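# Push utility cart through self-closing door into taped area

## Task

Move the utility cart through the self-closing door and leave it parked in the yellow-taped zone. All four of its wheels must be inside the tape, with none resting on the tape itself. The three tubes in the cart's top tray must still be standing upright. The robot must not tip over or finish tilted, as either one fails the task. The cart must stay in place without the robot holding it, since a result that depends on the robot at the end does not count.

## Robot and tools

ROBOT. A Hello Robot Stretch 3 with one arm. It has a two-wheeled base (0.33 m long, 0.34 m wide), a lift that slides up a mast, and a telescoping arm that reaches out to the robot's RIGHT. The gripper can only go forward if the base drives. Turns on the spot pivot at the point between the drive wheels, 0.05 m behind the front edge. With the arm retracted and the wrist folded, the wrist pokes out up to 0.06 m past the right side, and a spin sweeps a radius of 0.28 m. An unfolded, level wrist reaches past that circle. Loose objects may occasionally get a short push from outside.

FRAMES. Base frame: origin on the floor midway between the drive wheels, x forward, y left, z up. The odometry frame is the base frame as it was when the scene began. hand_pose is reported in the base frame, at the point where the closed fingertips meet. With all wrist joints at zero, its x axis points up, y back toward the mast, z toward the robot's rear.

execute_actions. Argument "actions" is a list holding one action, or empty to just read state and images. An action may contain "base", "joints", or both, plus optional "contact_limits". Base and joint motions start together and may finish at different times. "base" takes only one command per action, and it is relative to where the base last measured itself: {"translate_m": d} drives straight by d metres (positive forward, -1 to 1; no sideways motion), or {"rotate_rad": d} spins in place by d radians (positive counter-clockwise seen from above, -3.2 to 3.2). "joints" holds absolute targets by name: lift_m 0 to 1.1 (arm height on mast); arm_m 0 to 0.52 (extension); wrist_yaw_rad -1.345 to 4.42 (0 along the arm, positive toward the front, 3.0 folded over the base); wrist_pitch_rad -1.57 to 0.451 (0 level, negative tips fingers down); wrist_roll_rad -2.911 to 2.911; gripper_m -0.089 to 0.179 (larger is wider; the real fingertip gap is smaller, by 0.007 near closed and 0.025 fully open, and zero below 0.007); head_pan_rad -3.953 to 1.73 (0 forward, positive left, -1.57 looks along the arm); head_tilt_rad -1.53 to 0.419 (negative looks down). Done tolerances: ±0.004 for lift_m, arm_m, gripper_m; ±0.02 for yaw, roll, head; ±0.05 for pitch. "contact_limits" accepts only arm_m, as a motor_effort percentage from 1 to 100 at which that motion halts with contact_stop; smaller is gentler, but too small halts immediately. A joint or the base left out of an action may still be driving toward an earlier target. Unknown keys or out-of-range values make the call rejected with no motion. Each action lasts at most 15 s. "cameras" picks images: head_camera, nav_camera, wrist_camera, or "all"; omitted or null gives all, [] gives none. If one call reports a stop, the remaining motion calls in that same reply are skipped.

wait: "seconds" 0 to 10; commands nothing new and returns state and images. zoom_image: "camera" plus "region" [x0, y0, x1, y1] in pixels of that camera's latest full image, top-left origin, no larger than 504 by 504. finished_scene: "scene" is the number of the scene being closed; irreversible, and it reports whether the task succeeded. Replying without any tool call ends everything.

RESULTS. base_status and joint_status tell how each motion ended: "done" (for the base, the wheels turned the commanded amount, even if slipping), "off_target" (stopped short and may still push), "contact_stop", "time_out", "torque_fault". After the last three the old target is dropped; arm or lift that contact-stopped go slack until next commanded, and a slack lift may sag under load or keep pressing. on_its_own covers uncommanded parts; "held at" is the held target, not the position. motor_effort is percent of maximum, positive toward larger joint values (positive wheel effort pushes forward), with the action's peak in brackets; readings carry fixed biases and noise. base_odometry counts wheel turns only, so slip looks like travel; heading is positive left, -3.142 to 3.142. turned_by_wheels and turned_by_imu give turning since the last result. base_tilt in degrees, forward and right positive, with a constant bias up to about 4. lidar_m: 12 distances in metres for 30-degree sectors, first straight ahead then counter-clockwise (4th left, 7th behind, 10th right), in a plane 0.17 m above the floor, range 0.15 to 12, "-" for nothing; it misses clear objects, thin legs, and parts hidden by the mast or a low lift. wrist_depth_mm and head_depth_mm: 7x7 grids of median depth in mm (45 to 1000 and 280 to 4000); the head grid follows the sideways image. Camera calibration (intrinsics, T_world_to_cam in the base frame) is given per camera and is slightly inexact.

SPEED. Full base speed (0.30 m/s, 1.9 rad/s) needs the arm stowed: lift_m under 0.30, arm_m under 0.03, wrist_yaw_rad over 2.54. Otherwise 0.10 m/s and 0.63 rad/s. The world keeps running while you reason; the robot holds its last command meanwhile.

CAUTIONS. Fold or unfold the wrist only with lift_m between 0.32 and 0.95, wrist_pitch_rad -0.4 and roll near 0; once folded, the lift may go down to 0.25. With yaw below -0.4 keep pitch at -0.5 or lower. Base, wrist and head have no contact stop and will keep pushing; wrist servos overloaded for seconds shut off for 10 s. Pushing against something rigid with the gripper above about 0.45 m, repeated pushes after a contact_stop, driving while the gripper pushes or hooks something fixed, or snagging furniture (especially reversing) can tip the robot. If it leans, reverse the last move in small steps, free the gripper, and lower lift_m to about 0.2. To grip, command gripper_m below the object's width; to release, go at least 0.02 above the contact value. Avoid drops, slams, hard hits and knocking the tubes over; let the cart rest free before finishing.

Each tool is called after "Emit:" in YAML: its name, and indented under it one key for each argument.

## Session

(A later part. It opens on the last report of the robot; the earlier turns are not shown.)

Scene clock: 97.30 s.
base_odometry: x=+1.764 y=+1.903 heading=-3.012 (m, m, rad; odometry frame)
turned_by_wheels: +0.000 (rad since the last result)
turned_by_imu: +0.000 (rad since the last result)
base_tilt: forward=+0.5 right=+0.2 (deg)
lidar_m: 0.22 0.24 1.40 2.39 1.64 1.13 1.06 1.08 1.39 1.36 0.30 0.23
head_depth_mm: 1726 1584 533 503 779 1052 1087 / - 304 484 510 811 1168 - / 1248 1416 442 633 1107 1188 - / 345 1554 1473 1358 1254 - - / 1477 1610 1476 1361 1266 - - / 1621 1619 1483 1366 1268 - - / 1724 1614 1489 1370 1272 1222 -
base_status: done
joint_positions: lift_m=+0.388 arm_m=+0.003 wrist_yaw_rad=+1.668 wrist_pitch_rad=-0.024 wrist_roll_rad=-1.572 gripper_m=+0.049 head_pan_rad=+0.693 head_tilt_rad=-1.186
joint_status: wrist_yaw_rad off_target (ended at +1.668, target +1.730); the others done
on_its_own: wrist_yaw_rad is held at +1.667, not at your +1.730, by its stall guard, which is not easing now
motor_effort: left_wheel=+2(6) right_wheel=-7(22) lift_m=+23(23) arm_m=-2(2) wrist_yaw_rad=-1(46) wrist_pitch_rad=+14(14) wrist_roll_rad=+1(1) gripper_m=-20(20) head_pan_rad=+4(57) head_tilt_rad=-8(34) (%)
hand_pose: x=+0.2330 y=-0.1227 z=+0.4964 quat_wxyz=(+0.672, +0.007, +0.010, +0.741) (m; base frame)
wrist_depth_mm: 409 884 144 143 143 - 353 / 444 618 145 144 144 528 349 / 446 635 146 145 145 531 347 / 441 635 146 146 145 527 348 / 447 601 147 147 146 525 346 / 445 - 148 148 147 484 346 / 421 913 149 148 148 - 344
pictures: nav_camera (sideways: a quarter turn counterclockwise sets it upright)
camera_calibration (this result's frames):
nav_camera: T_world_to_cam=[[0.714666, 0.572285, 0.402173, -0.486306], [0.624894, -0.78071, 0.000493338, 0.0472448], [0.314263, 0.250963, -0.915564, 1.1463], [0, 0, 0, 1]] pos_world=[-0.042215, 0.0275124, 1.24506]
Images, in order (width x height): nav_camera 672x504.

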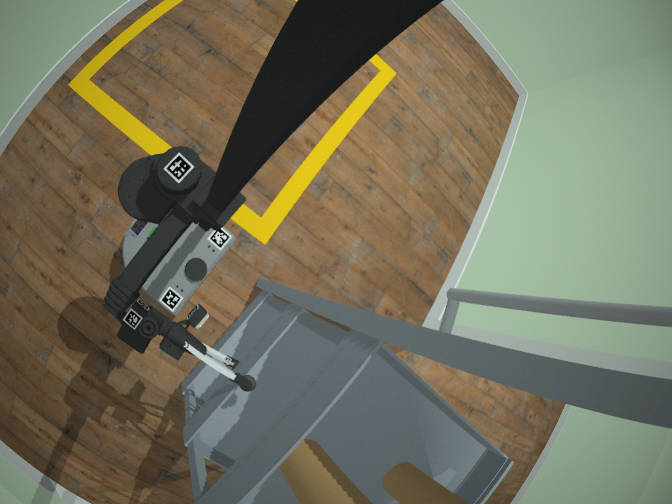

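Emit:
execute_actions:
  actions:
    - {"base":{"rotate_rad":-0.45},"joints":{"wrist_yaw_rad":1.85}}
  cameras: ["nav_camera"]

Emit:
execute_actions:
  actions:
    - {"base":{"translate_m":-0.22}}
  cameras: ["nav_camera"]

Scene clock: 104.40 s.
base_odometry: x=+1.764 y=+1.903 heading=+2.821 (m, m, rad; odometry frame)
turned_by_wheels: -0.450 (rad since the last result)
turned_by_imu: -0.446 (rad since the last result)
base_tilt: forward=+0.6 right=+0.2 (deg)
lidar_m: 0.22 0.22 0.24 1.50 2.40 1.51 1.10 1.06 1.09 1.42 1.37 0.27
head_depth_mm: 656 580 546 490 800 1160 1090 / 659 598 548 514 814 1174 - / 660 594 549 521 1108 1185 - / 1780 1607 539 529 1126 - - / 1745 515 392 1314 1262 - - / - 1380 1449 1368 1271 - - / 1215 1376 1474 1372 1267 - -
base_status: done
joint_positions: lift_m=+0.388 arm_m=+0.003 wrist_yaw_rad=+1.852 wrist_pitch_rad=-0.015 wrist_roll_rad=-1.574 gripper_m=+0.048 head_pan_rad=+0.693 head_tilt_rad=-1.186
joint_status: all done
motor_effort: left_wheel=+4(11) right_wheel=-3(20) lift_m=+22(23) arm_m=-1(2) wrist_yaw_rad=-2(45) wrist_pitch_rad=+9(14) wrist_roll_rad=+2(3) gripper_m=-1(19) head_pan_rad=+4(4) head_tilt_rad=-8(7) (%)
hand_pose: x=+0.2243 y=-0.0764 z=+0.4987 quat_wxyz=(+0.601, +0.003, +0.008, +0.799) (m; base frame)
wrist_depth_mm: 444 637 173 170 - 519 346 / 448 649 182 178 - 520 344 / 449 651 190 185 - 513 342 / 453 649 782 194 795 514 344 / 448 613 - 205 - 511 340 / 426 907 - 216 - - 340 / 393 879 - 227 - - 337
pictures: nav_camera (sideways: a quarter turn counterclockwise sets it upright)
camera_calibration (this result's frames):
nav_camera: T_world_to_cam=[[0.714703, 0.572326, 0.402047, -0.486143], [0.6249, -0.780704, 0.000495861, 0.0472415], [0.314164, 0.250885, -0.915619, 1.14637], [0, 0, 0, 1]] pos_world=[-0.0422212, 0.027507, 1.24507]
Images, in order (width x height): nav_camera 672x504.

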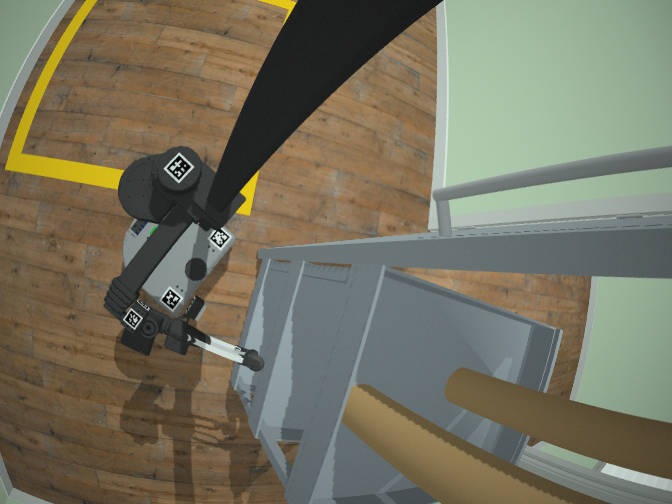

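Scene clock: 107.83 s.
base_odometry: x=+1.973 y=+1.833 heading=+2.822 (m, m, rad; odometry frame)
turned_by_wheels: +0.000 (rad since the last result)
turned_by_imu: +0.000 (rad since the last result)
base_tilt: forward=+0.6 right=+0.1 (deg)
lidar_m: 0.42 0.42 1.29 1.76 2.29 1.24 0.90 0.87 0.90 1.22 1.48 0.53
head_depth_mm: 657 596 897 1093 1252 1164 1090 / 420 535 887 1161 1250 1173 - / 489 591 763 1122 1251 1185 - / 808 1426 1455 1360 1261 - - / 1348 1573 1471 1370 1266 - - / 1371 1598 1483 1366 1267 - - / 1393 1597 1489 1373 1271 - -
base_status: done
joint_positions: lift_m=+0.388 arm_m=+0.003 wrist_yaw_rad=+1.852 wrist_pitch_rad=-0.016 wrist_roll_rad=-1.574 gripper_m=+0.048 head_pan_rad=+0.693 head_tilt_rad=-1.186
joint_status: not commanded
motor_effort: left_wheel=+3(4) right_wheel=-3(9) lift_m=+22(22) arm_m=+0(1) wrist_yaw_rad=-1(2) wrist_pitch_rad=+9(9) wrist_roll_rad=+2(2) gripper_m=+0(1) head_pan_rad=+4(4) head_tilt_rad=-6(7) (%)
hand_pose: x=+0.2243 y=-0.0764 z=+0.4986 quat_wxyz=(+0.601, +0.003, +0.008, +0.799) (m; base frame)
wrist_depth_mm: 366 631 917 358 - 485 356 / 381 650 - 373 - 520 370 / 397 651 - 390 - 517 386 / 413 656 - 408 - 509 401 / 433 654 - 430 - 512 425 / 465 580 - 449 - 507 455 / 598 483 - 482 485 476 -
pictures: nav_camera (sideways: a quarter turn counterclockwise sets it upright)
camera_calibration (this result's frames):
nav_camera: T_world_to_cam=[[0.714704, 0.572327, 0.402046, -0.486141], [0.6249, -0.780704, 0.000495891, 0.0472414], [0.314163, 0.250884, -0.915619, 1.14637], [0, 0, 0, 1]] pos_world=[-0.0422213, 0.0275069, 1.24507]
Images, in order (width x height): nav_camera 672x504.

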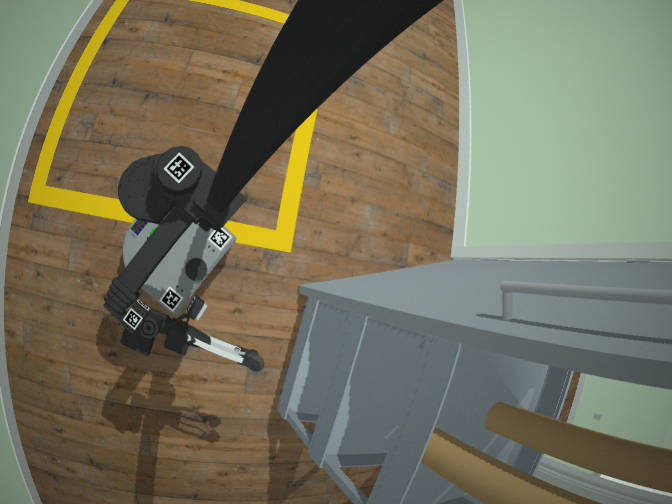

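Emit:
execute_actions:
  actions:
    - {"base":{"rotate_rad":0.13},"joints":{"gripper_m":0.17,"head_pan_rad":0.1}}
  cameras: []

Emit:
execute_actions:
  actions:
    - {"base":{"translate_m":0.24}}

Scene clock: 116.70 s.
base_odometry: x=+1.973 y=+1.833 heading=+2.951 (m, m, rad; odometry frame)
turned_by_wheels: +0.130 (rad since the last result)
turned_by_imu: +0.129 (rad since the last result)
base_tilt: forward=+0.6 right=+0.2 (deg)
lidar_m: 0.42 0.42 1.35 2.04 2.29 1.10 0.88 0.87 0.94 1.42 1.48 0.49
head_depth_mm: 629 592 924 1319 1245 1167 1076 / 502 569 919 1230 1256 - - / 662 586 922 1225 1260 1195 - / 666 586 928 1206 1262 1201 - / 669 571 705 1176 1262 1197 - / 432 518 980 1360 1263 1183 - / 452 868 1476 1369 1278 1186 1128
base_status: done
joint_positions: lift_m=+0.388 arm_m=+0.003 wrist_yaw_rad=+1.852 wrist_pitch_rad=-0.016 wrist_roll_rad=-1.574 gripper_m=+0.170 head_pan_rad=+0.107 head_tilt_rad=-1.186
joint_status: all done
motor_effort: left_wheel=-2(7) right_wheel=+4(8) lift_m=+22(22) arm_m=-1(1) wrist_yaw_rad=-1(1) wrist_pitch_rad=+9(9) wrist_roll_rad=+2(1) gripper_m=+2(84) head_pan_rad=-5(48) head_tilt_rad=-8(7) (%)
hand_pose: x=+0.2244 y=-0.0764 z=+0.4986 quat_wxyz=(+0.601, +0.003, +0.008, +0.799) (m; base frame)
wrist_depth_mm: 360 365 363 356 362 359 355 / 369 609 956 363 917 487 358 / 381 644 - 374 - 519 374 / 391 649 - 388 - 515 380 / 400 706 - 394 - 549 390 / - 696 - 408 - 604 403 / 425 616 - 419 - 548 419
pictures: none
No camera images: the call's "cameras" was empty. Leave "cameras" out to get every camera's image.

Scene clock: 120.27 s.
base_odometry: x=+1.737 y=+1.879 heading=+2.951 (m, m, rad; odometry frame)
turned_by_wheels: +0.000 (rad since the last result)
turned_by_imu: +0.000 (rad since the last result)
base_tilt: forward=+0.5 right=+0.1 (deg)
lidar_m: 0.19 0.19 0.21 1.68 2.37 1.39 1.10 1.09 1.18 1.40 0.38 0.22
head_depth_mm: - 302 402 520 1220 1170 1076 / 659 333 402 503 1113 - - / 634 592 550 518 1107 1197 - / 488 587 553 515 1034 1197 - / 669 606 555 511 812 1195 - / 673 601 555 478 1238 1182 - / 1785 1639 1487 375 1269 1185 1130
base_status: done
joint_positions: lift_m=+0.388 arm_m=+0.003 wrist_yaw_rad=+1.852 wrist_pitch_rad=-0.016 wrist_roll_rad=-1.574 gripper_m=+0.170 head_pan_rad=+0.107 head_tilt_rad=-1.186
joint_status: not commanded
motor_effort: left_wheel=-2(4) right_wheel=+3(9) lift_m=+22(22) arm_m=-1(1) wrist_yaw_rad=+0(1) wrist_pitch_rad=+9(9) wrist_roll_rad=+2(2) gripper_m=+1(1) head_pan_rad=-5(5) head_tilt_rad=-8(8) (%)
hand_pose: x=+0.2244 y=-0.0764 z=+0.4986 quat_wxyz=(+0.601, +0.003, +0.008, +0.799) (m; base frame)
wrist_depth_mm: 443 603 139 138 139 564 343 / 449 647 143 142 143 521 346 / 451 651 146 146 147 514 343 / 451 650 150 150 726 517 341 / 441 703 155 154 712 548 340 / - 665 159 158 - 596 325 / 424 942 164 163 - - 317
pictures: head_camera (sideways: a quarter turn clockwise sets it upright), nav_camera (sideways: a quarter turn counterclockwise sets it upright), wrist_camera
camera_calibration (this result's frames):
head_camera: T_world_to_cam=[[-0.931302, -0.0616331, -0.358995, 0.491052], [-0.0721023, 0.997272, 0.0158334, -0.0181912], [0.35704, 0.0406301, -0.933205, 1.17048], [0, 0, 0, 1]] pos_world=[0.0380984, 0.000849834, 1.26887]
nav_camera: T_world_to_cam=[[0.912014, 0.0813498, 0.402011, -0.487299], [0.0886281, -0.996065, 0.000496593, 0.0505118], [0.400469, 0.0351765, -0.915635, 1.14586], [0, 0, 0, 1]] pos_world=[-0.0189364, 0.0496472, 1.24507]
wrist_camera: T_world_to_cam=[[-0.0123293, 0.0366392, 0.999252, -0.498767], [0.115395, -0.9926, 0.0378191, -0.0842537], [0.993243, 0.115775, 0.00801013, -0.0510405], [0, 0, 0, 1]] pos_world=[0.0542686, -0.0594465, 0.50199]
Images, in order (width x height): head_camera 896x504, nav_camera 672x504, wrist_camera 644x364.

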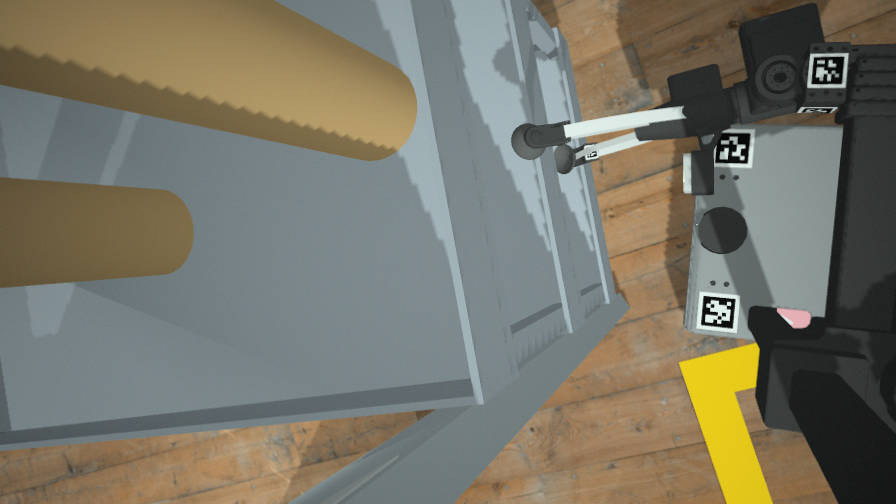

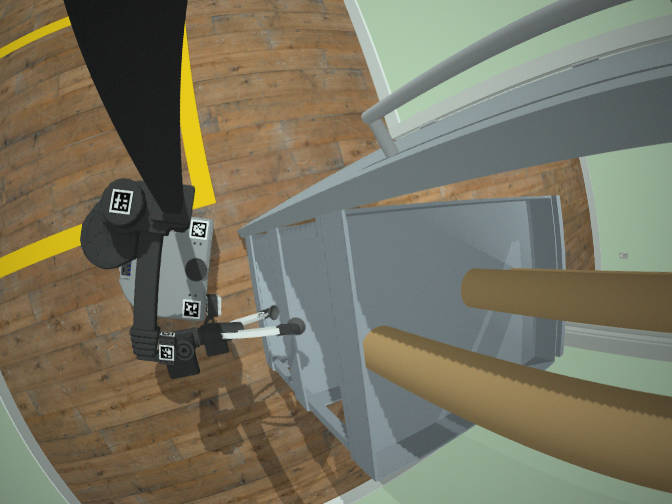

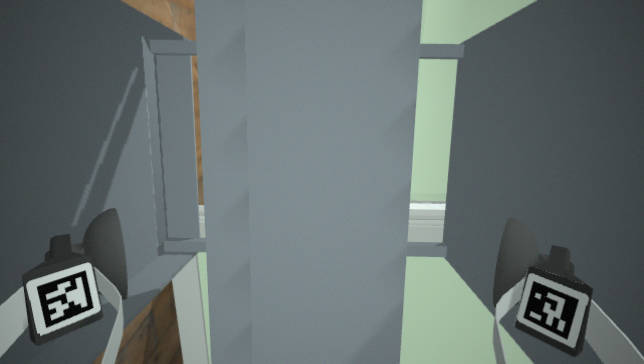

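Emit:
execute_actions:
  actions:
    - {"base":{"translate_m":0.024},"joints":{"lift_m":0.384}}
  cameras: []

Emit:
execute_actions:
  actions:
    - {"joints":{"gripper_m":0.04}}
  cameras: ["wrist_camera"]

Emit:
execute_actions:
  actions:
    - {"base":{"translate_m":-0.1},"joints":{"arm_m":0.03}}
  cameras: ["nav_camera","wrist_camera"]

Scene clock: 126.50 s.
base_odometry: x=+1.714 y=+1.883 heading=+2.951 (m, m, rad; odometry frame)
turned_by_wheels: +0.000 (rad since the last result)
turned_by_imu: +0.000 (rad since the last result)
base_tilt: forward=+0.6 right=+0.1 (deg)
lidar_m: 0.17 0.17 0.20 1.64 2.39 1.41 1.13 1.11 1.20 1.39 0.33 0.19
head_depth_mm: - - 341 510 1205 1172 1076 / 662 334 373 475 1104 - - / 633 591 550 506 814 1197 - / 456 579 552 509 804 1199 - / 669 606 555 511 750 1200 - / 672 603 549 501 612 1182 - / 1770 1610 1485 360 1261 1187 1133
base_status: done
joint_positions: lift_m=+0.384 arm_m=+0.003 wrist_yaw_rad=+1.852 wrist_pitch_rad=-0.016 wrist_roll_rad=-1.574 gripper_m=+0.170 head_pan_rad=+0.107 head_tilt_rad=-1.186
joint_status: all done
motor_effort: left_wheel=-2(5) right_wheel=+3(9) lift_m=+18(20) arm_m=+0(1) wrist_yaw_rad=-1(2) wrist_pitch_rad=+9(10) wrist_roll_rad=+2(2) gripper_m=+1(1) head_pan_rad=-5(4) head_tilt_rad=-6(7) (%)
hand_pose: x=+0.2243 y=-0.0764 z=+0.4948 quat_wxyz=(+0.601, +0.003, +0.008, +0.799) (m; base frame)
wrist_depth_mm: 442 595 117 117 116 538 352 / 441 631 120 119 119 532 351 / 445 641 123 123 123 525 350 / 445 646 127 126 127 519 346 / 436 700 130 130 130 564 345 / - 639 134 133 134 609 327 / 420 936 138 137 139 - 321
pictures: none
No camera images: the call's "cameras" was empty. Leave "cameras" out to get every camera's image.

Scene clock: 128.30 s.
base_odometry: x=+1.714 y=+1.883 heading=+2.951 (m, m, rad; odometry frame)
turned_by_wheels: +0.000 (rad since the last result)
turned_by_imu: +0.000 (rad since the last result)
base_tilt: forward=+0.5 right=+0.2 (deg)
lidar_m: 0.17 0.17 0.20 1.64 2.38 1.41 1.12 1.11 1.20 1.39 0.33 0.19
head_depth_mm: - - 341 509 1209 1168 1079 / 660 333 374 475 1090 - - / 635 592 550 507 953 1195 - / 456 579 553 509 810 1200 - / 670 607 555 511 748 1202 - / 674 604 549 501 613 1184 - / 1744 1613 1491 360 1259 1190 1127
base_status: not commanded
joint_positions: lift_m=+0.384 arm_m=+0.003 wrist_yaw_rad=+1.852 wrist_pitch_rad=-0.017 wrist_roll_rad=-1.575 gripper_m=+0.041 head_pan_rad=+0.107 head_tilt_rad=-1.186
joint_status: all done
motor_effort: left_wheel=-2(2) right_wheel=+3(3) lift_m=+18(18) arm_m=-1(1) wrist_yaw_rad=-2(0) wrist_pitch_rad=+10(12) wrist_roll_rad=+2(2) gripper_m=-23(98) head_pan_rad=-4(4) head_tilt_rad=-9(7) (%)
hand_pose: x=+0.2243 y=-0.0764 z=+0.4945 quat_wxyz=(+0.601, +0.004, +0.008, +0.799) (m; base frame)
wrist_depth_mm: 441 597 117 117 116 533 352 / 440 633 120 119 119 528 348 / 441 650 123 123 123 527 350 / 443 644 126 126 126 521 346 / 445 607 130 130 129 517 344 / 452 - 134 134 133 454 343 / 418 926 138 137 139 - 344
pictures: wrist_camera
camera_calibration (this result's frames):
wrist_camera: T_world_to_cam=[[-0.0110573, 0.0370199, 0.999253, -0.494976], [0.115436, -0.992586, 0.0380502, -0.084231], [0.993253, 0.115771, 0.00670187, -0.050327], [0, 0, 0, 1]] pos_world=[0.0542376, -0.0594562, 0.498149]
Images, in order (width x height): wrist_camera 644x364.

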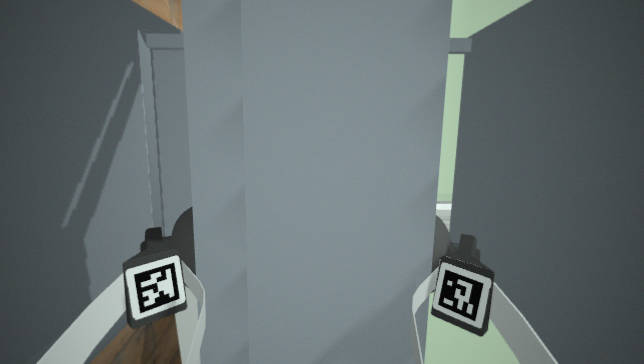

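Scene clock: 130.33 s.
base_odometry: x=+1.812 y=+1.864 heading=+2.951 (m, m, rad; odometry frame)
turned_by_wheels: +0.000 (rad since the last result)
turned_by_imu: +0.000 (rad since the last result)
base_tilt: forward=+0.6 right=+0.2 (deg)
lidar_m: 0.16 0.16 1.19 1.79 2.35 1.29 1.03 1.02 1.10 1.43 0.33 0.19
head_depth_mm: 656 318 368 475 1113 1172 - / 650 598 541 505 1067 1181 1107 / 459 576 550 507 814 1194 - / 647 595 552 509 803 1195 - / 669 606 553 506 1235 1203 - / 681 634 457 1321 1269 1181 - / 1809 311 601 1372 1272 1184 1129
base_status: done
joint_positions: lift_m=+0.384 arm_m=+0.030 wrist_yaw_rad=+1.808 wrist_pitch_rad=-0.022 wrist_roll_rad=-1.566 gripper_m=+0.047 head_pan_rad=+0.107 head_tilt_rad=-1.186
joint_status: all done
on_its_own: gripper_m is held at +0.046, not at your +0.040, by its stall guard, which is not easing now; wrist_yaw_rad is at rest, and its effort (+34) is outside its rest range (-12 to +12)
motor_effort: left_wheel=-6(7) right_wheel=+4(24) lift_m=+19(19) arm_m=-1(7) wrist_yaw_rad=+34(37) wrist_pitch_rad=+13(13) wrist_roll_rad=-2(2) gripper_m=-21(24) head_pan_rad=-4(5) head_tilt_rad=-7(8) (%)
hand_pose: x=+0.2271 y=-0.1147 z=+0.4932 quat_wxyz=(+0.619, +0.008, +0.008, +0.786) (m; base frame)
wrist_depth_mm: 439 591 118 117 116 536 353 / 438 635 121 121 120 540 350 / 442 638 126 125 125 531 350 / 440 641 131 130 130 532 349 / 444 596 136 135 135 527 351 / 441 - 141 140 139 490 348 / 414 908 148 146 147 - 346
pictures: nav_camera (sideways: a quarter turn counterclockwise sets it upright), wrist_camera
camera_calibration (this result's frames):
nav_camera: T_world_to_cam=[[0.912058, 0.0812528, 0.40193, -0.487194], [0.088518, -0.996074, 0.000498221, 0.0505103], [0.400392, 0.0351236, -0.91567, 1.14591], [0, 0, 0, 1]] pos_world=[-0.0189359, 0.0496494, 1.24507]
wrist_camera: T_world_to_cam=[[-0.00289593, 0.0304506, 0.999532, -0.494964], [0.0714452, -0.996976, 0.0305797, -0.109352], [0.99744, 0.0715003, 0.000711625, -0.0517212], [0, 0, 0, 1]] pos_world=[0.057968, -0.0902509, 0.498113]
Images, in order (width x height): nav_camera 672x504, wrist_camera 644x364.

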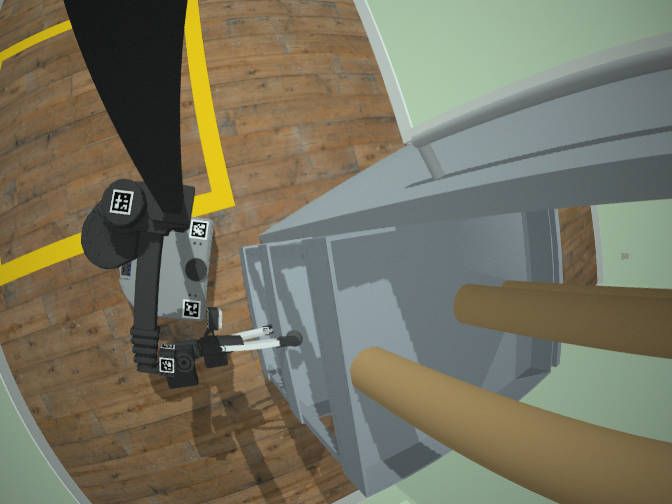

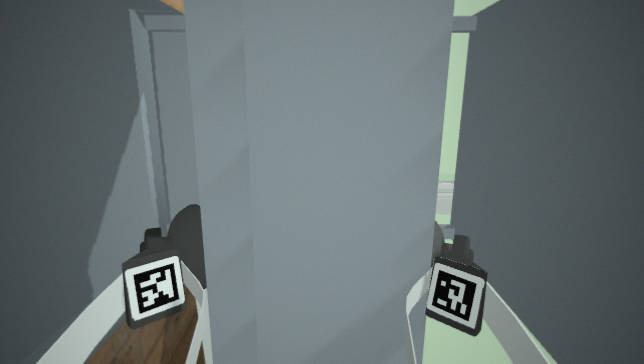

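Corner is past the door tip and the pad is hooked.

Emit:
execute_actions:
  actions:
    - {"base":{"translate_m":-0.22},"joints":{"wrist_yaw_rad":1.76,"arm_m":0.01}}
  cameras: ["nav_camera"]

Scene clock: 137.23 s.
base_odometry: x=+2.028 y=+1.823 heading=+2.951 (m, m, rad; odometry frame)
turned_by_wheels: +0.000 (rad since the last result)
turned_by_imu: +0.000 (rad since the last result)
base_tilt: forward=+0.6 right=+0.2 (deg)
lidar_m: 0.18 0.18 1.41 2.13 2.19 1.04 0.82 0.82 0.88 1.34 0.32 0.20
head_depth_mm: 657 590 396 474 1096 1169 1072 / 487 590 548 509 1071 1184 - / 517 586 549 513 1026 1192 - / 665 604 552 511 818 1197 - / 660 599 554 510 1245 1198 - / 473 609 1275 1368 1266 1178 - / 538 1142 1487 1370 1270 1188 1127
base_status: done
joint_positions: lift_m=+0.384 arm_m=+0.010 wrist_yaw_rad=+1.697 wrist_pitch_rad=-0.022 wrist_roll_rad=-1.572 gripper_m=+0.047 head_pan_rad=+0.107 head_tilt_rad=-1.186
joint_status: wrist_yaw_rad off_target (ended at +1.697, target +1.760); the others done
on_its_own: wrist_yaw_rad is held at +1.706, not at your +1.760, by its stall guard, which is not easing now; gripper_m is held at +0.046, not at your +0.040, by its stall guard, which is not easing now
motor_effort: left_wheel=-3(12) right_wheel=+2(17) lift_m=+20(20) arm_m=-4(8) wrist_yaw_rad=+7(36) wrist_pitch_rad=+13(13) wrist_roll_rad=+1(3) gripper_m=-21(22) head_pan_rad=-5(4) head_tilt_rad=-7(7) (%)
hand_pose: x=+0.2322 y=-0.1230 z=+0.4932 quat_wxyz=(+0.661, +0.007, +0.009, +0.750) (m; base frame)
wrist_depth_mm: 437 589 118 117 117 540 352 / 436 630 122 121 121 536 354 / 436 635 126 126 125 534 352 / 441 633 131 130 130 525 350 / 445 597 135 135 135 529 349 / 446 - 141 140 139 493 349 / 413 908 147 146 147 - 348
pictures: nav_camera (sideways: a quarter turn counterclockwise sets it upright)
camera_calibration (this result's frames):
nav_camera: T_world_to_cam=[[0.91207, 0.0811261, 0.40193, -0.487194], [0.0883797, -0.996087, 0.000498221, 0.0505112], [0.400397, 0.035068, -0.91567, 1.14591], [0, 0, 0, 1]] pos_world=[-0.018929, 0.0496529, 1.24507]
Images, in order (width x height): nav_camera 672x504.

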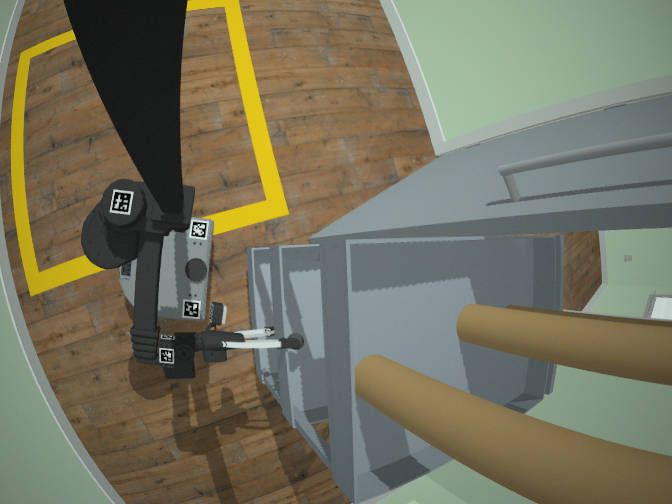

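Emit:
execute_actions:
  actions:
    - {"base":{"rotate_rad":-0.33},"joints":{"wrist_yaw_rad":1.88,"arm_m":0.003}}
  cameras: []

Emit:
execute_actions:
  actions:
    - {"base":{"translate_m":-0.17}}
  cameras: ["nav_camera"]

Scene clock: 142.87 s.
base_odometry: x=+2.028 y=+1.823 heading=+2.621 (m, m, rad; odometry frame)
turned_by_wheels: -0.330 (rad since the last result)
turned_by_imu: -0.327 (rad since the last result)
base_tilt: forward=+0.5 right=+0.1 (deg)
lidar_m: 0.15 - 0.15 1.56 2.26 1.50 0.92 0.82 0.82 0.98 1.50 0.19
head_depth_mm: - 290 533 520 1232 1173 1078 / - 288 346 487 1123 - - / 663 587 410 497 814 1189 - / 656 595 551 510 792 1200 - / 431 543 554 512 542 1195 - / 644 608 557 513 490 1185 - / 667 612 558 1334 1272 1181 1131
base_status: done
joint_positions: lift_m=+0.384 arm_m=+0.003 wrist_yaw_rad=+1.903 wrist_pitch_rad=-0.022 wrist_roll_rad=-1.573 gripper_m=+0.047 head_pan_rad=+0.107 head_tilt_rad=-1.186
joint_status: wrist_yaw_rad off_target (ended at +1.903, target +1.880); the others done
on_its_own: gripper_m is held at +0.046, not at your +0.040, by its stall guard, which is not easing now; wrist_yaw_rad is at rest, and its effort (-19) is outside its rest range (-12 to +12)
motor_effort: left_wheel=+7(8) right_wheel=-9(15) lift_m=+20(20) arm_m=-1(11) wrist_yaw_rad=-19(56) wrist_pitch_rad=+13(13) wrist_roll_rad=+2(7) gripper_m=-21(22) head_pan_rad=-4(5) head_tilt_rad=-7(8) (%)
hand_pose: x=+0.2202 y=-0.0643 z=+0.4932 quat_wxyz=(+0.580, +0.005, +0.010, +0.814) (m; base frame)
wrist_depth_mm: 436 626 110 110 109 539 355 / 438 628 115 115 114 534 353 / 442 631 121 121 120 527 353 / 444 644 128 127 126 529 350 / 441 590 134 134 133 527 350 / 444 - 142 141 140 489 347 / 406 927 152 150 152 - 348
pictures: none
No camera images: the call's "cameras" was empty. Leave "cameras" out to get every camera's image.

Scene clock: 145.60 s.
base_odometry: x=+2.175 y=+1.738 heading=+2.621 (m, m, rad; odometry frame)
turned_by_wheels: +0.000 (rad since the last result)
turned_by_imu: +0.000 (rad since the last result)
base_tilt: forward=+0.6 right=+0.1 (deg)
lidar_m: 0.17 0.17 1.39 1.71 2.14 1.26 0.78 0.69 0.69 0.83 0.35 0.20
head_depth_mm: - 293 352 515 1208 1171 1078 / 665 333 383 479 1102 - - / 643 592 550 508 1024 1192 - / 459 580 552 509 810 1197 - / 660 607 554 511 802 1197 - / 673 609 550 513 1253 1184 - / 618 780 1298 1369 1270 1190 1133
base_status: done
joint_positions: lift_m=+0.384 arm_m=+0.003 wrist_yaw_rad=+1.840 wrist_pitch_rad=-0.022 wrist_roll_rad=-1.579 gripper_m=+0.047 head_pan_rad=+0.107 head_tilt_rad=-1.186
joint_status: not commanded
on_its_own: wrist_yaw_rad is held at +1.838, not at your +1.880, by its stall guard, which is not easing now; gripper_m is held at +0.046, not at your +0.040, by its stall guard, which is not easing now
motor_effort: left_wheel=+4(2) right_wheel=-7(24) lift_m=+20(20) arm_m=+0(0) wrist_yaw_rad=-2(21) wrist_pitch_rad=+13(13) wrist_roll_rad=+4(4) gripper_m=-22(22) head_pan_rad=-4(4) head_tilt_rad=-7(7) (%)
hand_pose: x=+0.2250 y=-0.0797 z=+0.4932 quat_wxyz=(+0.606, +0.003, +0.012, +0.796) (m; base frame)
wrist_depth_mm: 435 608 119 119 118 541 356 / 437 630 123 122 122 537 355 / 437 630 127 126 126 542 354 / 441 640 132 131 131 529 349 / 442 600 136 135 135 524 348 / 444 - 141 140 139 490 350 / 418 920 146 145 147 - 346
pictures: nav_camera (sideways: a quarter turn counterclockwise sets it upright)
camera_calibration (this result's frames):
nav_camera: T_world_to_cam=[[0.912082, 0.0810959, 0.401908, -0.487165], [0.0883455, -0.99609, 0.000498661, 0.0505108], [0.400377, 0.0350519, -0.91568, 1.14592], [0, 0, 0, 1]] pos_world=[-0.0189287, 0.0496536, 1.24507]
Images, in order (width x height): nav_camera 672x504.

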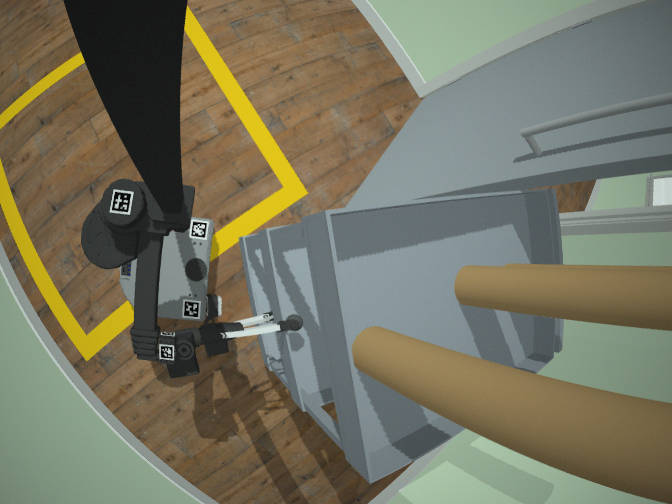

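Emit:
execute_actions:
  actions:
    - {"base":{"rotate_rad":-0.28},"joints":{"wrist_yaw_rad":1.98}}
  cameras: []

Emit:
execute_actions:
  actions:
    - {"base":{"translate_m":-0.17}}
  cameras: []

Emit:
execute_actions:
  actions:
    - {"base":{"rotate_rad":-0.26},"joints":{"wrist_yaw_rad":2.0}}
  cameras: ["nav_camera"]

Emit:
execute_actions:
  actions:
    - {"base":{"translate_m":-0.17}}
  cameras: ["nav_camera"]

Scene clock: 155.47 s.
base_odometry: x=+2.175 y=+1.738 heading=+2.342 (m, m, rad; odometry frame)
turned_by_wheels: -0.280 (rad since the last result)
turned_by_imu: -0.277 (rad since the last result)
base_tilt: forward=+0.6 right=+0.2 (deg)
lidar_m: 0.15 - 0.15 1.50 2.11 2.14 0.95 0.71 0.69 0.72 1.02 0.20
head_depth_mm: - 571 545 685 1249 1172 1081 / - - 353 511 1214 1189 - / - - 333 460 814 1198 - / 667 603 546 506 783 1196 - / 660 582 555 511 488 1173 - / 411 521 557 513 481 1180 - / 647 611 559 513 1245 1188 1130
base_status: done
joint_positions: lift_m=+0.384 arm_m=+0.003 wrist_yaw_rad=+2.007 wrist_pitch_rad=-0.022 wrist_roll_rad=-1.576 gripper_m=+0.047 head_pan_rad=+0.107 head_tilt_rad=-1.186
joint_status: wrist_yaw_rad off_target (ended at +2.007, target +1.980)
on_its_own: gripper_m is held at +0.046, not at your +0.040, by its stall guard, which is not easing now; wrist_yaw_rad is at rest, and its effort (-22) is outside its rest range (-12 to +12)
motor_effort: left_wheel=+6(8) right_wheel=-8(20) lift_m=+20(20) arm_m=+0(0) wrist_yaw_rad=-22(35) wrist_pitch_rad=+13(13) wrist_roll_rad=+3(6) gripper_m=-21(21) head_pan_rad=-5(5) head_tilt_rad=-8(7) (%)
hand_pose: x=+0.2103 y=-0.0397 z=+0.4932 quat_wxyz=(+0.537, +0.004, +0.011, +0.843) (m; base frame)
wrist_depth_mm: 435 632 112 111 111 539 355 / 438 637 117 116 116 532 354 / 441 635 123 122 121 533 351 / 442 640 128 127 127 524 349 / 442 604 135 134 133 528 347 / 441 - 142 141 140 489 349 / 411 910 151 149 151 - 347
pictures: none
No camera images: the call's "cameras" was empty. Leave "cameras" out to get every camera's image.

Scene clock: 158.20 s.
base_odometry: x=+2.294 y=+1.616 heading=+2.342 (m, m, rad; odometry frame)
turned_by_wheels: +0.000 (rad since the last result)
turned_by_imu: +0.000 (rad since the last result)
base_tilt: forward=+0.6 right=+0.1 (deg)
lidar_m: 0.16 0.16 0.18 1.59 2.06 2.00 0.82 0.62 0.60 0.63 0.37 0.20
head_depth_mm: - - 527 515 1222 1169 1078 / - 290 345 483 1103 - - / 663 594 531 501 1026 1192 - / 465 582 553 509 808 1198 - / 479 592 555 511 753 1200 - / 673 609 555 512 1232 1182 - / 666 611 1436 1361 1270 1186 1128
base_status: done
joint_positions: lift_m=+0.384 arm_m=+0.003 wrist_yaw_rad=+1.933 wrist_pitch_rad=-0.022 wrist_roll_rad=-1.583 gripper_m=+0.047 head_pan_rad=+0.107 head_tilt_rad=-1.186
joint_status: not commanded
on_its_own: wrist_yaw_rad is held at +1.938, not at your +1.980, by its stall guard, which is not easing now; gripper_m is held at +0.046, not at your +0.040, by its stall guard, which is not easing now
motor_effort: left_wheel=+2(4) right_wheel=-7(20) lift_m=+20(20) arm_m=+0(1) wrist_yaw_rad=+3(23) wrist_pitch_rad=+13(13) wrist_roll_rad=+6(6) gripper_m=-21(22) head_pan_rad=-5(5) head_tilt_rad=-7(7) (%)
hand_pose: x=+0.2176 y=-0.0571 z=+0.4932 quat_wxyz=(+0.568, +0.001, +0.013, +0.823) (m; base frame)
wrist_depth_mm: 434 586 125 124 124 946 358 / 435 629 128 127 127 539 356 / 440 630 131 130 129 530 351 / 442 642 134 133 133 531 352 / 441 603 137 136 136 516 346 / 445 - 140 140 139 489 347 / 421 932 144 143 144 - 346
pictures: none
No camera images: the call's "cameras" was empty. Leave "cameras" out to get every camera's image.

Scene clock: 159.53 s.
base_odometry: x=+2.294 y=+1.616 heading=+2.082 (m, m, rad; odometry frame)
turned_by_wheels: -0.260 (rad since the last result)
turned_by_imu: -0.257 (rad since the last result)
base_tilt: forward=+0.6 right=+0.1 (deg)
lidar_m: 0.15 - 0.15 1.52 1.81 1.99 1.13 0.68 0.60 0.60 0.72 0.20
head_depth_mm: 1699 569 545 703 1244 1173 1078 / - - 394 512 1217 1190 - / - - 324 455 811 1200 - / 659 597 539 503 785 1193 - / 670 597 555 510 488 1173 - / 418 503 556 513 476 1180 - / 410 605 559 514 492 1185 1128
base_status: done
joint_positions: lift_m=+0.384 arm_m=+0.003 wrist_yaw_rad=+2.029 wrist_pitch_rad=-0.022 wrist_roll_rad=-1.574 gripper_m=+0.047 head_pan_rad=+0.107 head_tilt_rad=-1.186
joint_status: wrist_yaw_rad off_target (ended at +2.029, target +2.000)
on_its_own: gripper_m is held at +0.046, not at your +0.040, by its stall guard, which is not easing now; wrist_yaw_rad is at rest, and its effort (-23) is outside its rest range (-12 to +12)
motor_effort: left_wheel=+8(10) right_wheel=-8(20) lift_m=+19(20) arm_m=+1(1) wrist_yaw_rad=-23(30) wrist_pitch_rad=+13(13) wrist_roll_rad=+2(7) gripper_m=-22(21) head_pan_rad=-4(5) head_tilt_rad=-7(7) (%)
hand_pose: x=+0.2078 y=-0.0346 z=+0.4932 quat_wxyz=(+0.528, +0.004, +0.011, +0.849) (m; base frame)
wrist_depth_mm: 437 627 112 111 111 537 356 / 439 630 117 116 116 538 353 / 441 631 122 122 121 532 352 / 443 637 128 127 127 528 350 / 444 603 134 134 134 529 350 / 446 - 142 141 140 492 346 / 410 928 151 149 151 - 347
pictures: nav_camera (sideways: a quarter turn counterclockwise sets it upright)
camera_calibration (this result's frames):
nav_camera: T_world_to_cam=[[0.912093, 0.0810522, 0.401891, -0.487143], [0.088297, -0.996094, 0.000498999, 0.0505107], [0.400362, 0.0350306, -0.915687, 1.14593], [0, 0, 0, 1]] pos_world=[-0.0189273, 0.0496547, 1.24507]
Images, in order (width x height): nav_camera 672x504.

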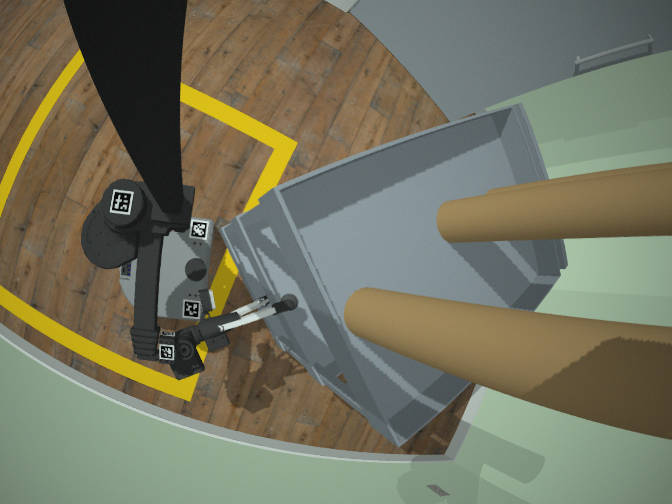

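Scene clock: 162.20 s.
base_odometry: x=+2.377 y=+1.468 heading=+2.082 (m, m, rad; odometry frame)
turned_by_wheels: +0.000 (rad since the last result)
turned_by_imu: +0.000 (rad since the last result)
base_tilt: forward=+0.6 right=+0.1 (deg)
lidar_m: 0.16 0.16 0.18 1.57 1.86 1.84 1.03 0.62 0.55 0.55 0.37 0.20
head_depth_mm: - - 533 515 1220 1175 1080 / - 287 343 482 1106 - - / 663 591 422 493 814 1189 - / 471 580 552 510 807 1193 - / 466 591 554 511 780 1199 - / 673 609 557 513 1230 1184 - / 666 610 572 1344 1271 1184 1133
base_status: done
joint_positions: lift_m=+0.384 arm_m=+0.003 wrist_yaw_rad=+1.951 wrist_pitch_rad=-0.022 wrist_roll_rad=-1.583 gripper_m=+0.047 head_pan_rad=+0.107 head_tilt_rad=-1.186
joint_status: not commanded
on_its_own: wrist_yaw_rad is held at +1.957, not at your +2.000, by its stall guard, which is not easing now; gripper_m is held at +0.046, not at your +0.040, by its stall guard, which is not easing now
motor_effort: left_wheel=+3(4) right_wheel=-7(21) lift_m=+20(19) arm_m=+1(1) wrist_yaw_rad=+5(21) wrist_pitch_rad=+13(13) wrist_roll_rad=+7(6) gripper_m=-22(21) head_pan_rad=-5(4) head_tilt_rad=-7(8) (%)
hand_pose: x=+0.2160 y=-0.0528 z=+0.4932 quat_wxyz=(+0.561, +0.001, +0.013, +0.828) (m; base frame)
wrist_depth_mm: 435 590 126 125 125 - 356 / 437 631 129 128 128 537 355 / 439 636 132 131 130 533 352 / 442 641 134 133 134 528 351 / 443 606 137 136 136 524 348 / 448 - 140 140 139 484 348 / 420 937 144 143 144 - 342
pictures: nav_camera (sideways: a quarter turn counterclockwise sets it upright)
camera_calibration (this result's frames):
nav_camera: T_world_to_cam=[[0.912093, 0.0810523, 0.401891, -0.487143], [0.0882971, -0.996094, 0.000498999, 0.0505107], [0.400362, 0.0350307, -0.915687, 1.14593], [0, 0, 0, 1]] pos_world=[-0.0189273, 0.0496547, 1.24507]
Images, in order (width x height): nav_camera 672x504.

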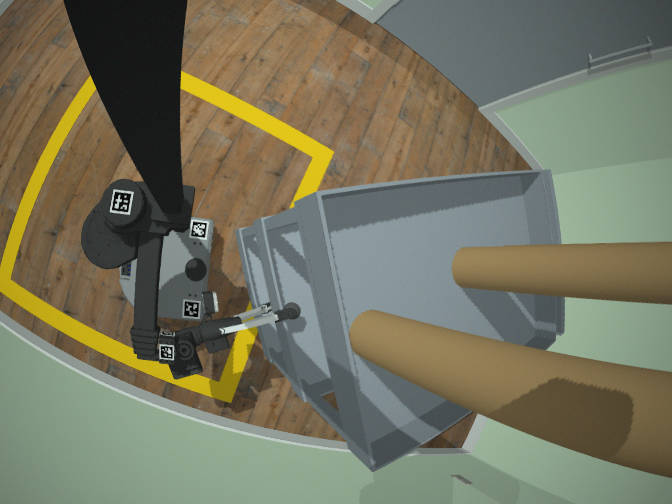

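Emit:
execute_actions:
  actions:
    - {"base":{"rotate_rad":-0.27},"joints":{"wrist_yaw_rad":2.03}}
  cameras: []

Emit:
execute_actions:
  actions:
    - {"base":{"translate_m":-0.17}}
  cameras: []

Emit:
execute_actions:
  actions:
    - {"base":{"rotate_rad":-0.2},"joints":{"wrist_yaw_rad":2.03}}
  cameras: []

Emit:
execute_actions:
  actions:
    - {"base":{"translate_m":-0.3},"joints":{"head_pan_rad":-0.3}}
  cameras: ["nav_camera"]

Scene clock: 172.23 s.
base_odometry: x=+2.377 y=+1.468 heading=+1.813 (m, m, rad; odometry frame)
turned_by_wheels: -0.270 (rad since the last result)
turned_by_imu: -0.267 (rad since the last result)
base_tilt: forward=+0.6 right=+0.2 (deg)
lidar_m: 0.15 - 0.15 1.56 1.64 1.89 1.84 0.76 0.57 0.55 0.58 0.20
head_depth_mm: 1719 565 546 701 1251 1174 1077 / - - 533 516 1223 1189 - / - - 323 450 924 1192 - / - 596 384 502 785 1196 - / 669 605 554 511 485 1169 - / 430 502 557 513 476 1179 - / 395 597 558 515 471 1184 1130
base_status: done
joint_positions: lift_m=+0.384 arm_m=+0.003 wrist_yaw_rad=+2.059 wrist_pitch_rad=-0.022 wrist_roll_rad=-1.574 gripper_m=+0.047 head_pan_rad=+0.107 head_tilt_rad=-1.186
joint_status: wrist_yaw_rad off_target (ended at +2.059, target +2.030)
on_its_own: gripper_m is held at +0.046, not at your +0.040, by its stall guard, which is not easing now; wrist_yaw_rad is at rest, and its effort (-24) is outside its rest range (-12 to +12)
motor_effort: left_wheel=+7(8) right_wheel=-8(20) lift_m=+20(20) arm_m=+1(1) wrist_yaw_rad=-24(29) wrist_pitch_rad=+12(13) wrist_roll_rad=+2(7) gripper_m=-21(21) head_pan_rad=-4(5) head_tilt_rad=-6(8) (%)
hand_pose: x=+0.2044 y=-0.0278 z=+0.4932 quat_wxyz=(+0.515, +0.004, +0.011, +0.857) (m; base frame)
wrist_depth_mm: 438 625 113 113 112 539 355 / 440 635 118 118 117 539 354 / 443 636 123 123 122 533 351 / 442 633 129 128 128 531 350 / 446 591 135 135 134 525 349 / 445 - 141 141 140 486 349 / 417 919 151 148 151 - 351
pictures: none
No camera images: the call's "cameras" was empty. Leave "cameras" out to get every camera's image.

Scene clock: 174.97 s.
base_odometry: x=+2.418 y=+1.303 heading=+1.813 (m, m, rad; odometry frame)
turned_by_wheels: +0.000 (rad since the last result)
turned_by_imu: +0.000 (rad since the last result)
base_tilt: forward=+0.6 right=+0.1 (deg)
lidar_m: 0.16 0.16 0.18 1.57 1.65 1.72 1.67 0.75 0.56 0.55 0.37 0.20
head_depth_mm: - - 539 514 1222 1168 1077 / - - 339 484 1106 1185 - / 663 582 401 482 816 1192 - / 489 581 552 509 809 1197 - / 456 587 555 511 784 1200 - / 671 607 557 513 1231 1184 - / 673 602 560 1332 1263 1184 1129
base_status: done
joint_positions: lift_m=+0.384 arm_m=+0.003 wrist_yaw_rad=+1.977 wrist_pitch_rad=-0.022 wrist_roll_rad=-1.583 gripper_m=+0.047 head_pan_rad=+0.107 head_tilt_rad=-1.186
joint_status: not commanded
on_its_own: wrist_yaw_rad is held at +1.985, not at your +2.030, by its stall guard, which is not easing now; gripper_m is held at +0.046, not at your +0.040, by its stall guard, which is not easing now
motor_effort: left_wheel=+2(4) right_wheel=-7(20) lift_m=+19(20) arm_m=+0(1) wrist_yaw_rad=+7(24) wrist_pitch_rad=+13(13) wrist_roll_rad=+6(7) gripper_m=-21(21) head_pan_rad=-4(4) head_tilt_rad=-7(7) (%)
hand_pose: x=+0.2134 y=-0.0466 z=+0.4932 quat_wxyz=(+0.550, +0.001, +0.013, +0.835) (m; base frame)
wrist_depth_mm: 433 587 129 128 128 - 356 / 437 625 131 131 130 533 354 / 439 630 134 133 132 531 353 / 441 638 136 135 135 534 351 / 443 604 138 138 137 527 348 / 444 - 141 139 139 487 346 / 419 944 143 142 142 - 344
pictures: none
No camera images: the call's "cameras" was empty. Leave "cameras" out to get every camera's image.

Scene clock: 176.17 s.
base_odometry: x=+2.418 y=+1.303 heading=+1.613 (m, m, rad; odometry frame)
turned_by_wheels: -0.200 (rad since the last result)
turned_by_imu: -0.197 (rad since the last result)
base_tilt: forward=+0.6 right=+0.2 (deg)
lidar_m: 0.15 - 0.15 1.57 1.58 1.84 1.67 0.94 0.60 0.54 0.55 0.20
head_depth_mm: 1251 570 546 663 1247 1172 1077 / - - 528 514 1213 1192 - / - - 322 454 814 1194 - / 667 595 539 504 792 1198 - / 660 582 554 510 489 1174 - / 415 514 557 513 481 1182 - / 646 612 559 513 486 1186 1129
base_status: done
joint_positions: lift_m=+0.384 arm_m=+0.003 wrist_yaw_rad=+2.055 wrist_pitch_rad=-0.022 wrist_roll_rad=-1.577 gripper_m=+0.047 head_pan_rad=+0.107 head_tilt_rad=-1.186
joint_status: wrist_yaw_rad off_target (ended at +2.055, target +2.030)
on_its_own: gripper_m is held at +0.046, not at your +0.040, by its stall guard, which is not easing now; wrist_yaw_rad is at rest, and its effort (-20) is outside its rest range (-12 to +12)
motor_effort: left_wheel=+6(10) right_wheel=-9(19) lift_m=+20(19) arm_m=+1(1) wrist_yaw_rad=-20(24) wrist_pitch_rad=+13(13) wrist_roll_rad=+4(7) gripper_m=-21(21) head_pan_rad=-4(4) head_tilt_rad=-7(7) (%)
hand_pose: x=+0.2048 y=-0.0286 z=+0.4932 quat_wxyz=(+0.517, +0.003, +0.012, +0.856) (m; base frame)
wrist_depth_mm: 438 580 119 119 118 541 355 / 439 629 123 122 122 537 354 / 441 638 127 127 126 533 352 / 443 636 132 131 131 530 350 / 444 598 136 135 135 522 347 / 447 - 141 141 140 490 349 / 416 925 148 146 147 - 344
pictures: none
No camera images: the call's "cameras" was empty. Leave "cameras" out to get every camera's image.

Scene clock: 180.40 s.
base_odometry: x=+2.431 y=+1.003 heading=+1.613 (m, m, rad; odometry frame)
turned_by_wheels: +0.000 (rad since the last result)
turned_by_imu: +0.000 (rad since the last result)
base_tilt: forward=+0.6 right=+0.2 (deg)
lidar_m: 0.19 0.20 1.68 1.52 1.54 1.52 1.37 1.03 0.65 0.59 0.28 0.20
head_depth_mm: 814 555 540 740 1248 1183 1075 / 627 592 547 779 1238 - - / 642 586 538 524 1118 - - / - 296 371 488 1101 1194 - / - 313 536 511 811 1193 - / 472 566 557 512 781 1180 1115 / 451 603 560 515 577 1182 1111
base_status: done
joint_positions: lift_m=+0.384 arm_m=+0.003 wrist_yaw_rad=+1.947 wrist_pitch_rad=-0.022 wrist_roll_rad=-1.588 gripper_m=+0.047 head_pan_rad=-0.293 head_tilt_rad=-1.186
joint_status: all done
on_its_own: wrist_yaw_rad is held at +1.940, not at your +2.030, by its stall guard, which is not easing now; gripper_m is held at +0.046, not at your +0.040, by its stall guard, which is not easing now
motor_effort: left_wheel=+3(4) right_wheel=-3(21) lift_m=+20(20) arm_m=+1(0) wrist_yaw_rad=-5(26) wrist_pitch_rad=+13(13) wrist_roll_rad=+9(10) gripper_m=-22(21) head_pan_rad=-5(37) head_tilt_rad=-8(7) (%)
hand_pose: x=+0.2164 y=-0.0538 z=+0.4931 quat_wxyz=(+0.562, -0.001, +0.015, +0.827) (m; base frame)
wrist_depth_mm: 393 890 156 154 154 - - / 423 843 152 150 151 - 356 / 441 608 148 147 147 534 354 / 443 637 145 144 144 529 351 / 443 604 142 141 141 518 350 / 448 - 138 138 137 484 346 / 419 647 136 136 136 551 343
pictures: nav_camera (sideways: a quarter turn counterclockwise sets it upright)
camera_calibration (this result's frames):
nav_camera: T_world_to_cam=[[0.871723, -0.280354, 0.401872, -0.486872], [-0.306373, -0.951911, 0.000499387, 0.0529177], [0.382406, -0.123558, -0.915696, 1.14605], [0, 0, 0, 1]] pos_world=[0.00237216, 0.0554807, 1.24507]
Images, in order (width x height): nav_camera 672x504.

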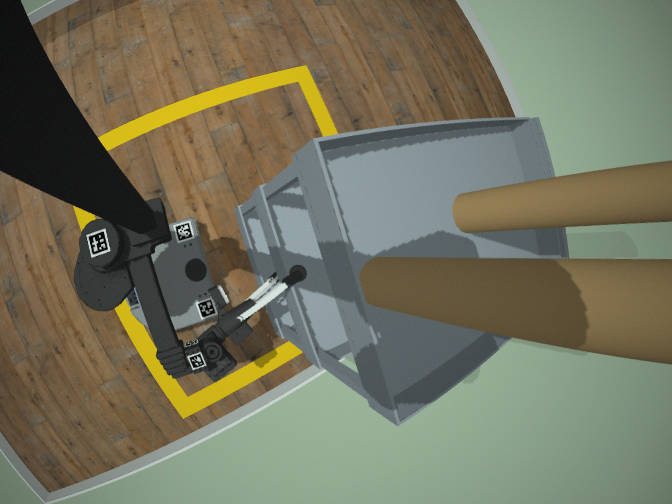

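Emit:
execute_actions:
  actions:
    - {"base":{"translate_m":-0.27},"joints":{"wrist_yaw_rad":1.82}}
  cameras: ["nav_camera","head_camera"]

Scene clock: 190.17 s.
base_odometry: x=+2.442 y=+0.733 heading=+1.613 (m, m, rad; odometry frame)
turned_by_wheels: +0.000 (rad since the last result)
turned_by_imu: +0.000 (rad since the last result)
base_tilt: forward=+0.6 right=+0.2 (deg)
lidar_m: 0.22 0.23 1.64 1.48 1.49 1.22 1.11 1.10 0.70 0.64 0.28 0.22
head_depth_mm: 621 595 545 763 1246 1184 1074 / - 340 540 780 1219 - - / - 313 419 523 1133 - - / 564 581 539 526 1122 1200 - / 498 594 554 523 1013 1189 - / 664 609 557 518 1238 1189 1115 / 674 601 546 512 1270 1185 1111
base_status: done
joint_positions: lift_m=+0.384 arm_m=+0.003 wrist_yaw_rad=+1.750 wrist_pitch_rad=-0.022 wrist_roll_rad=-1.582 gripper_m=+0.047 head_pan_rad=-0.293 head_tilt_rad=-1.186
joint_status: wrist_yaw_rad off_target (ended at +1.750, target +1.820)
on_its_own: wrist_yaw_rad is held at +1.771, not at your +1.820, by its stall guard, which is not easing now; gripper_m is held at +0.046, not at your +0.040, by its stall guard, which is not easing now; wrist_yaw_rad is at rest, and its effort (+17) is outside its rest range (-12 to +12)
motor_effort: left_wheel=+1(3) right_wheel=-4(20) lift_m=+20(20) arm_m=+1(1) wrist_yaw_rad=+17(34) wrist_pitch_rad=+13(13) wrist_roll_rad=+6(9) gripper_m=-21(21) head_pan_rad=-5(5) head_tilt_rad=-8(7) (%)
hand_pose: x=+0.2302 y=-0.1021 z=+0.4932 quat_wxyz=(+0.641, +0.003, +0.013, +0.768) (m; base frame)
wrist_depth_mm: 394 883 150 149 148 - - / 433 597 148 147 147 - 353 / 438 635 145 144 145 533 353 / 442 632 143 142 143 526 351 / 445 598 141 141 140 521 349 / 446 - 139 138 138 486 345 / 415 633 137 137 137 553 345
pictures: head_camera (sideways: a quarter turn clockwise sets it upright), nav_camera (sideways: a quarter turn counterclockwise sets it upright)
camera_calibration (this result's frames):
head_camera: T_world_to_cam=[[-0.881772, 0.306109, -0.358853, 0.490566], [0.322156, 0.946554, 0.0158281, -0.0205892], [0.344519, -0.10165, -0.93326, 1.17063], [0, 0, 0, 1]] pos_world=[0.035896, -0.0116831, 1.26887]
nav_camera: T_world_to_cam=[[0.871696, -0.280437, 0.401872, -0.486872], [-0.306464, -0.951882, 0.000499387, 0.0529182], [0.382394, -0.123594, -0.915696, 1.14605], [0, 0, 0, 1]] pos_world=[0.00237745, 0.055481, 1.24507]
Images, in order (width x height): head_camera 896x504, nav_camera 672x504.

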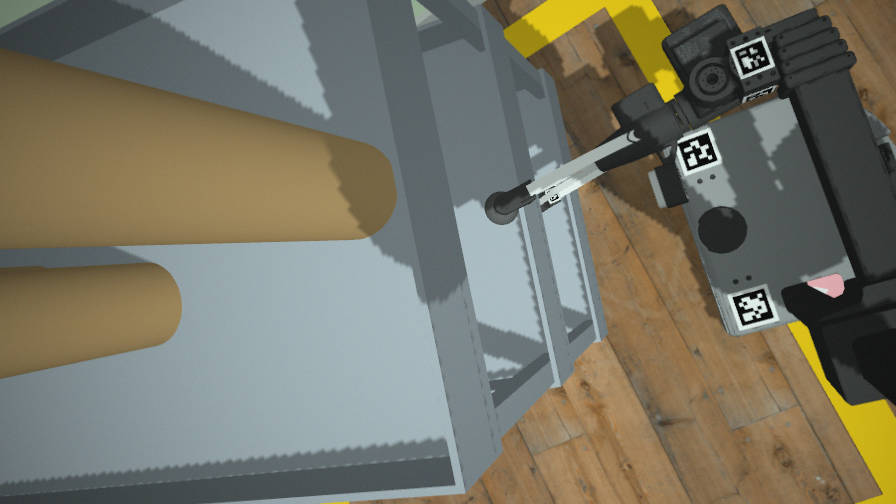

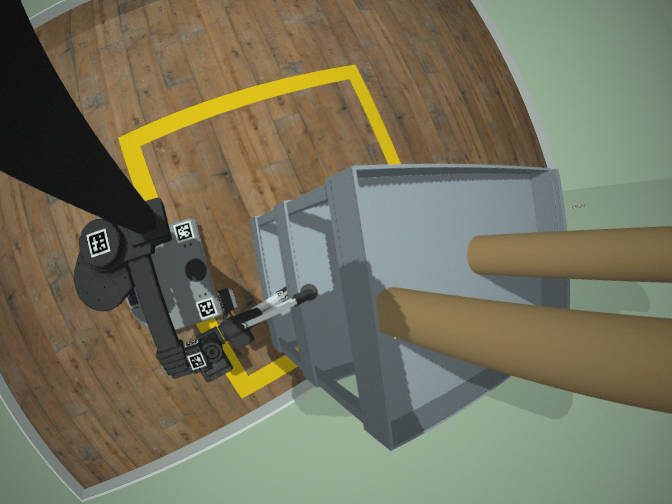

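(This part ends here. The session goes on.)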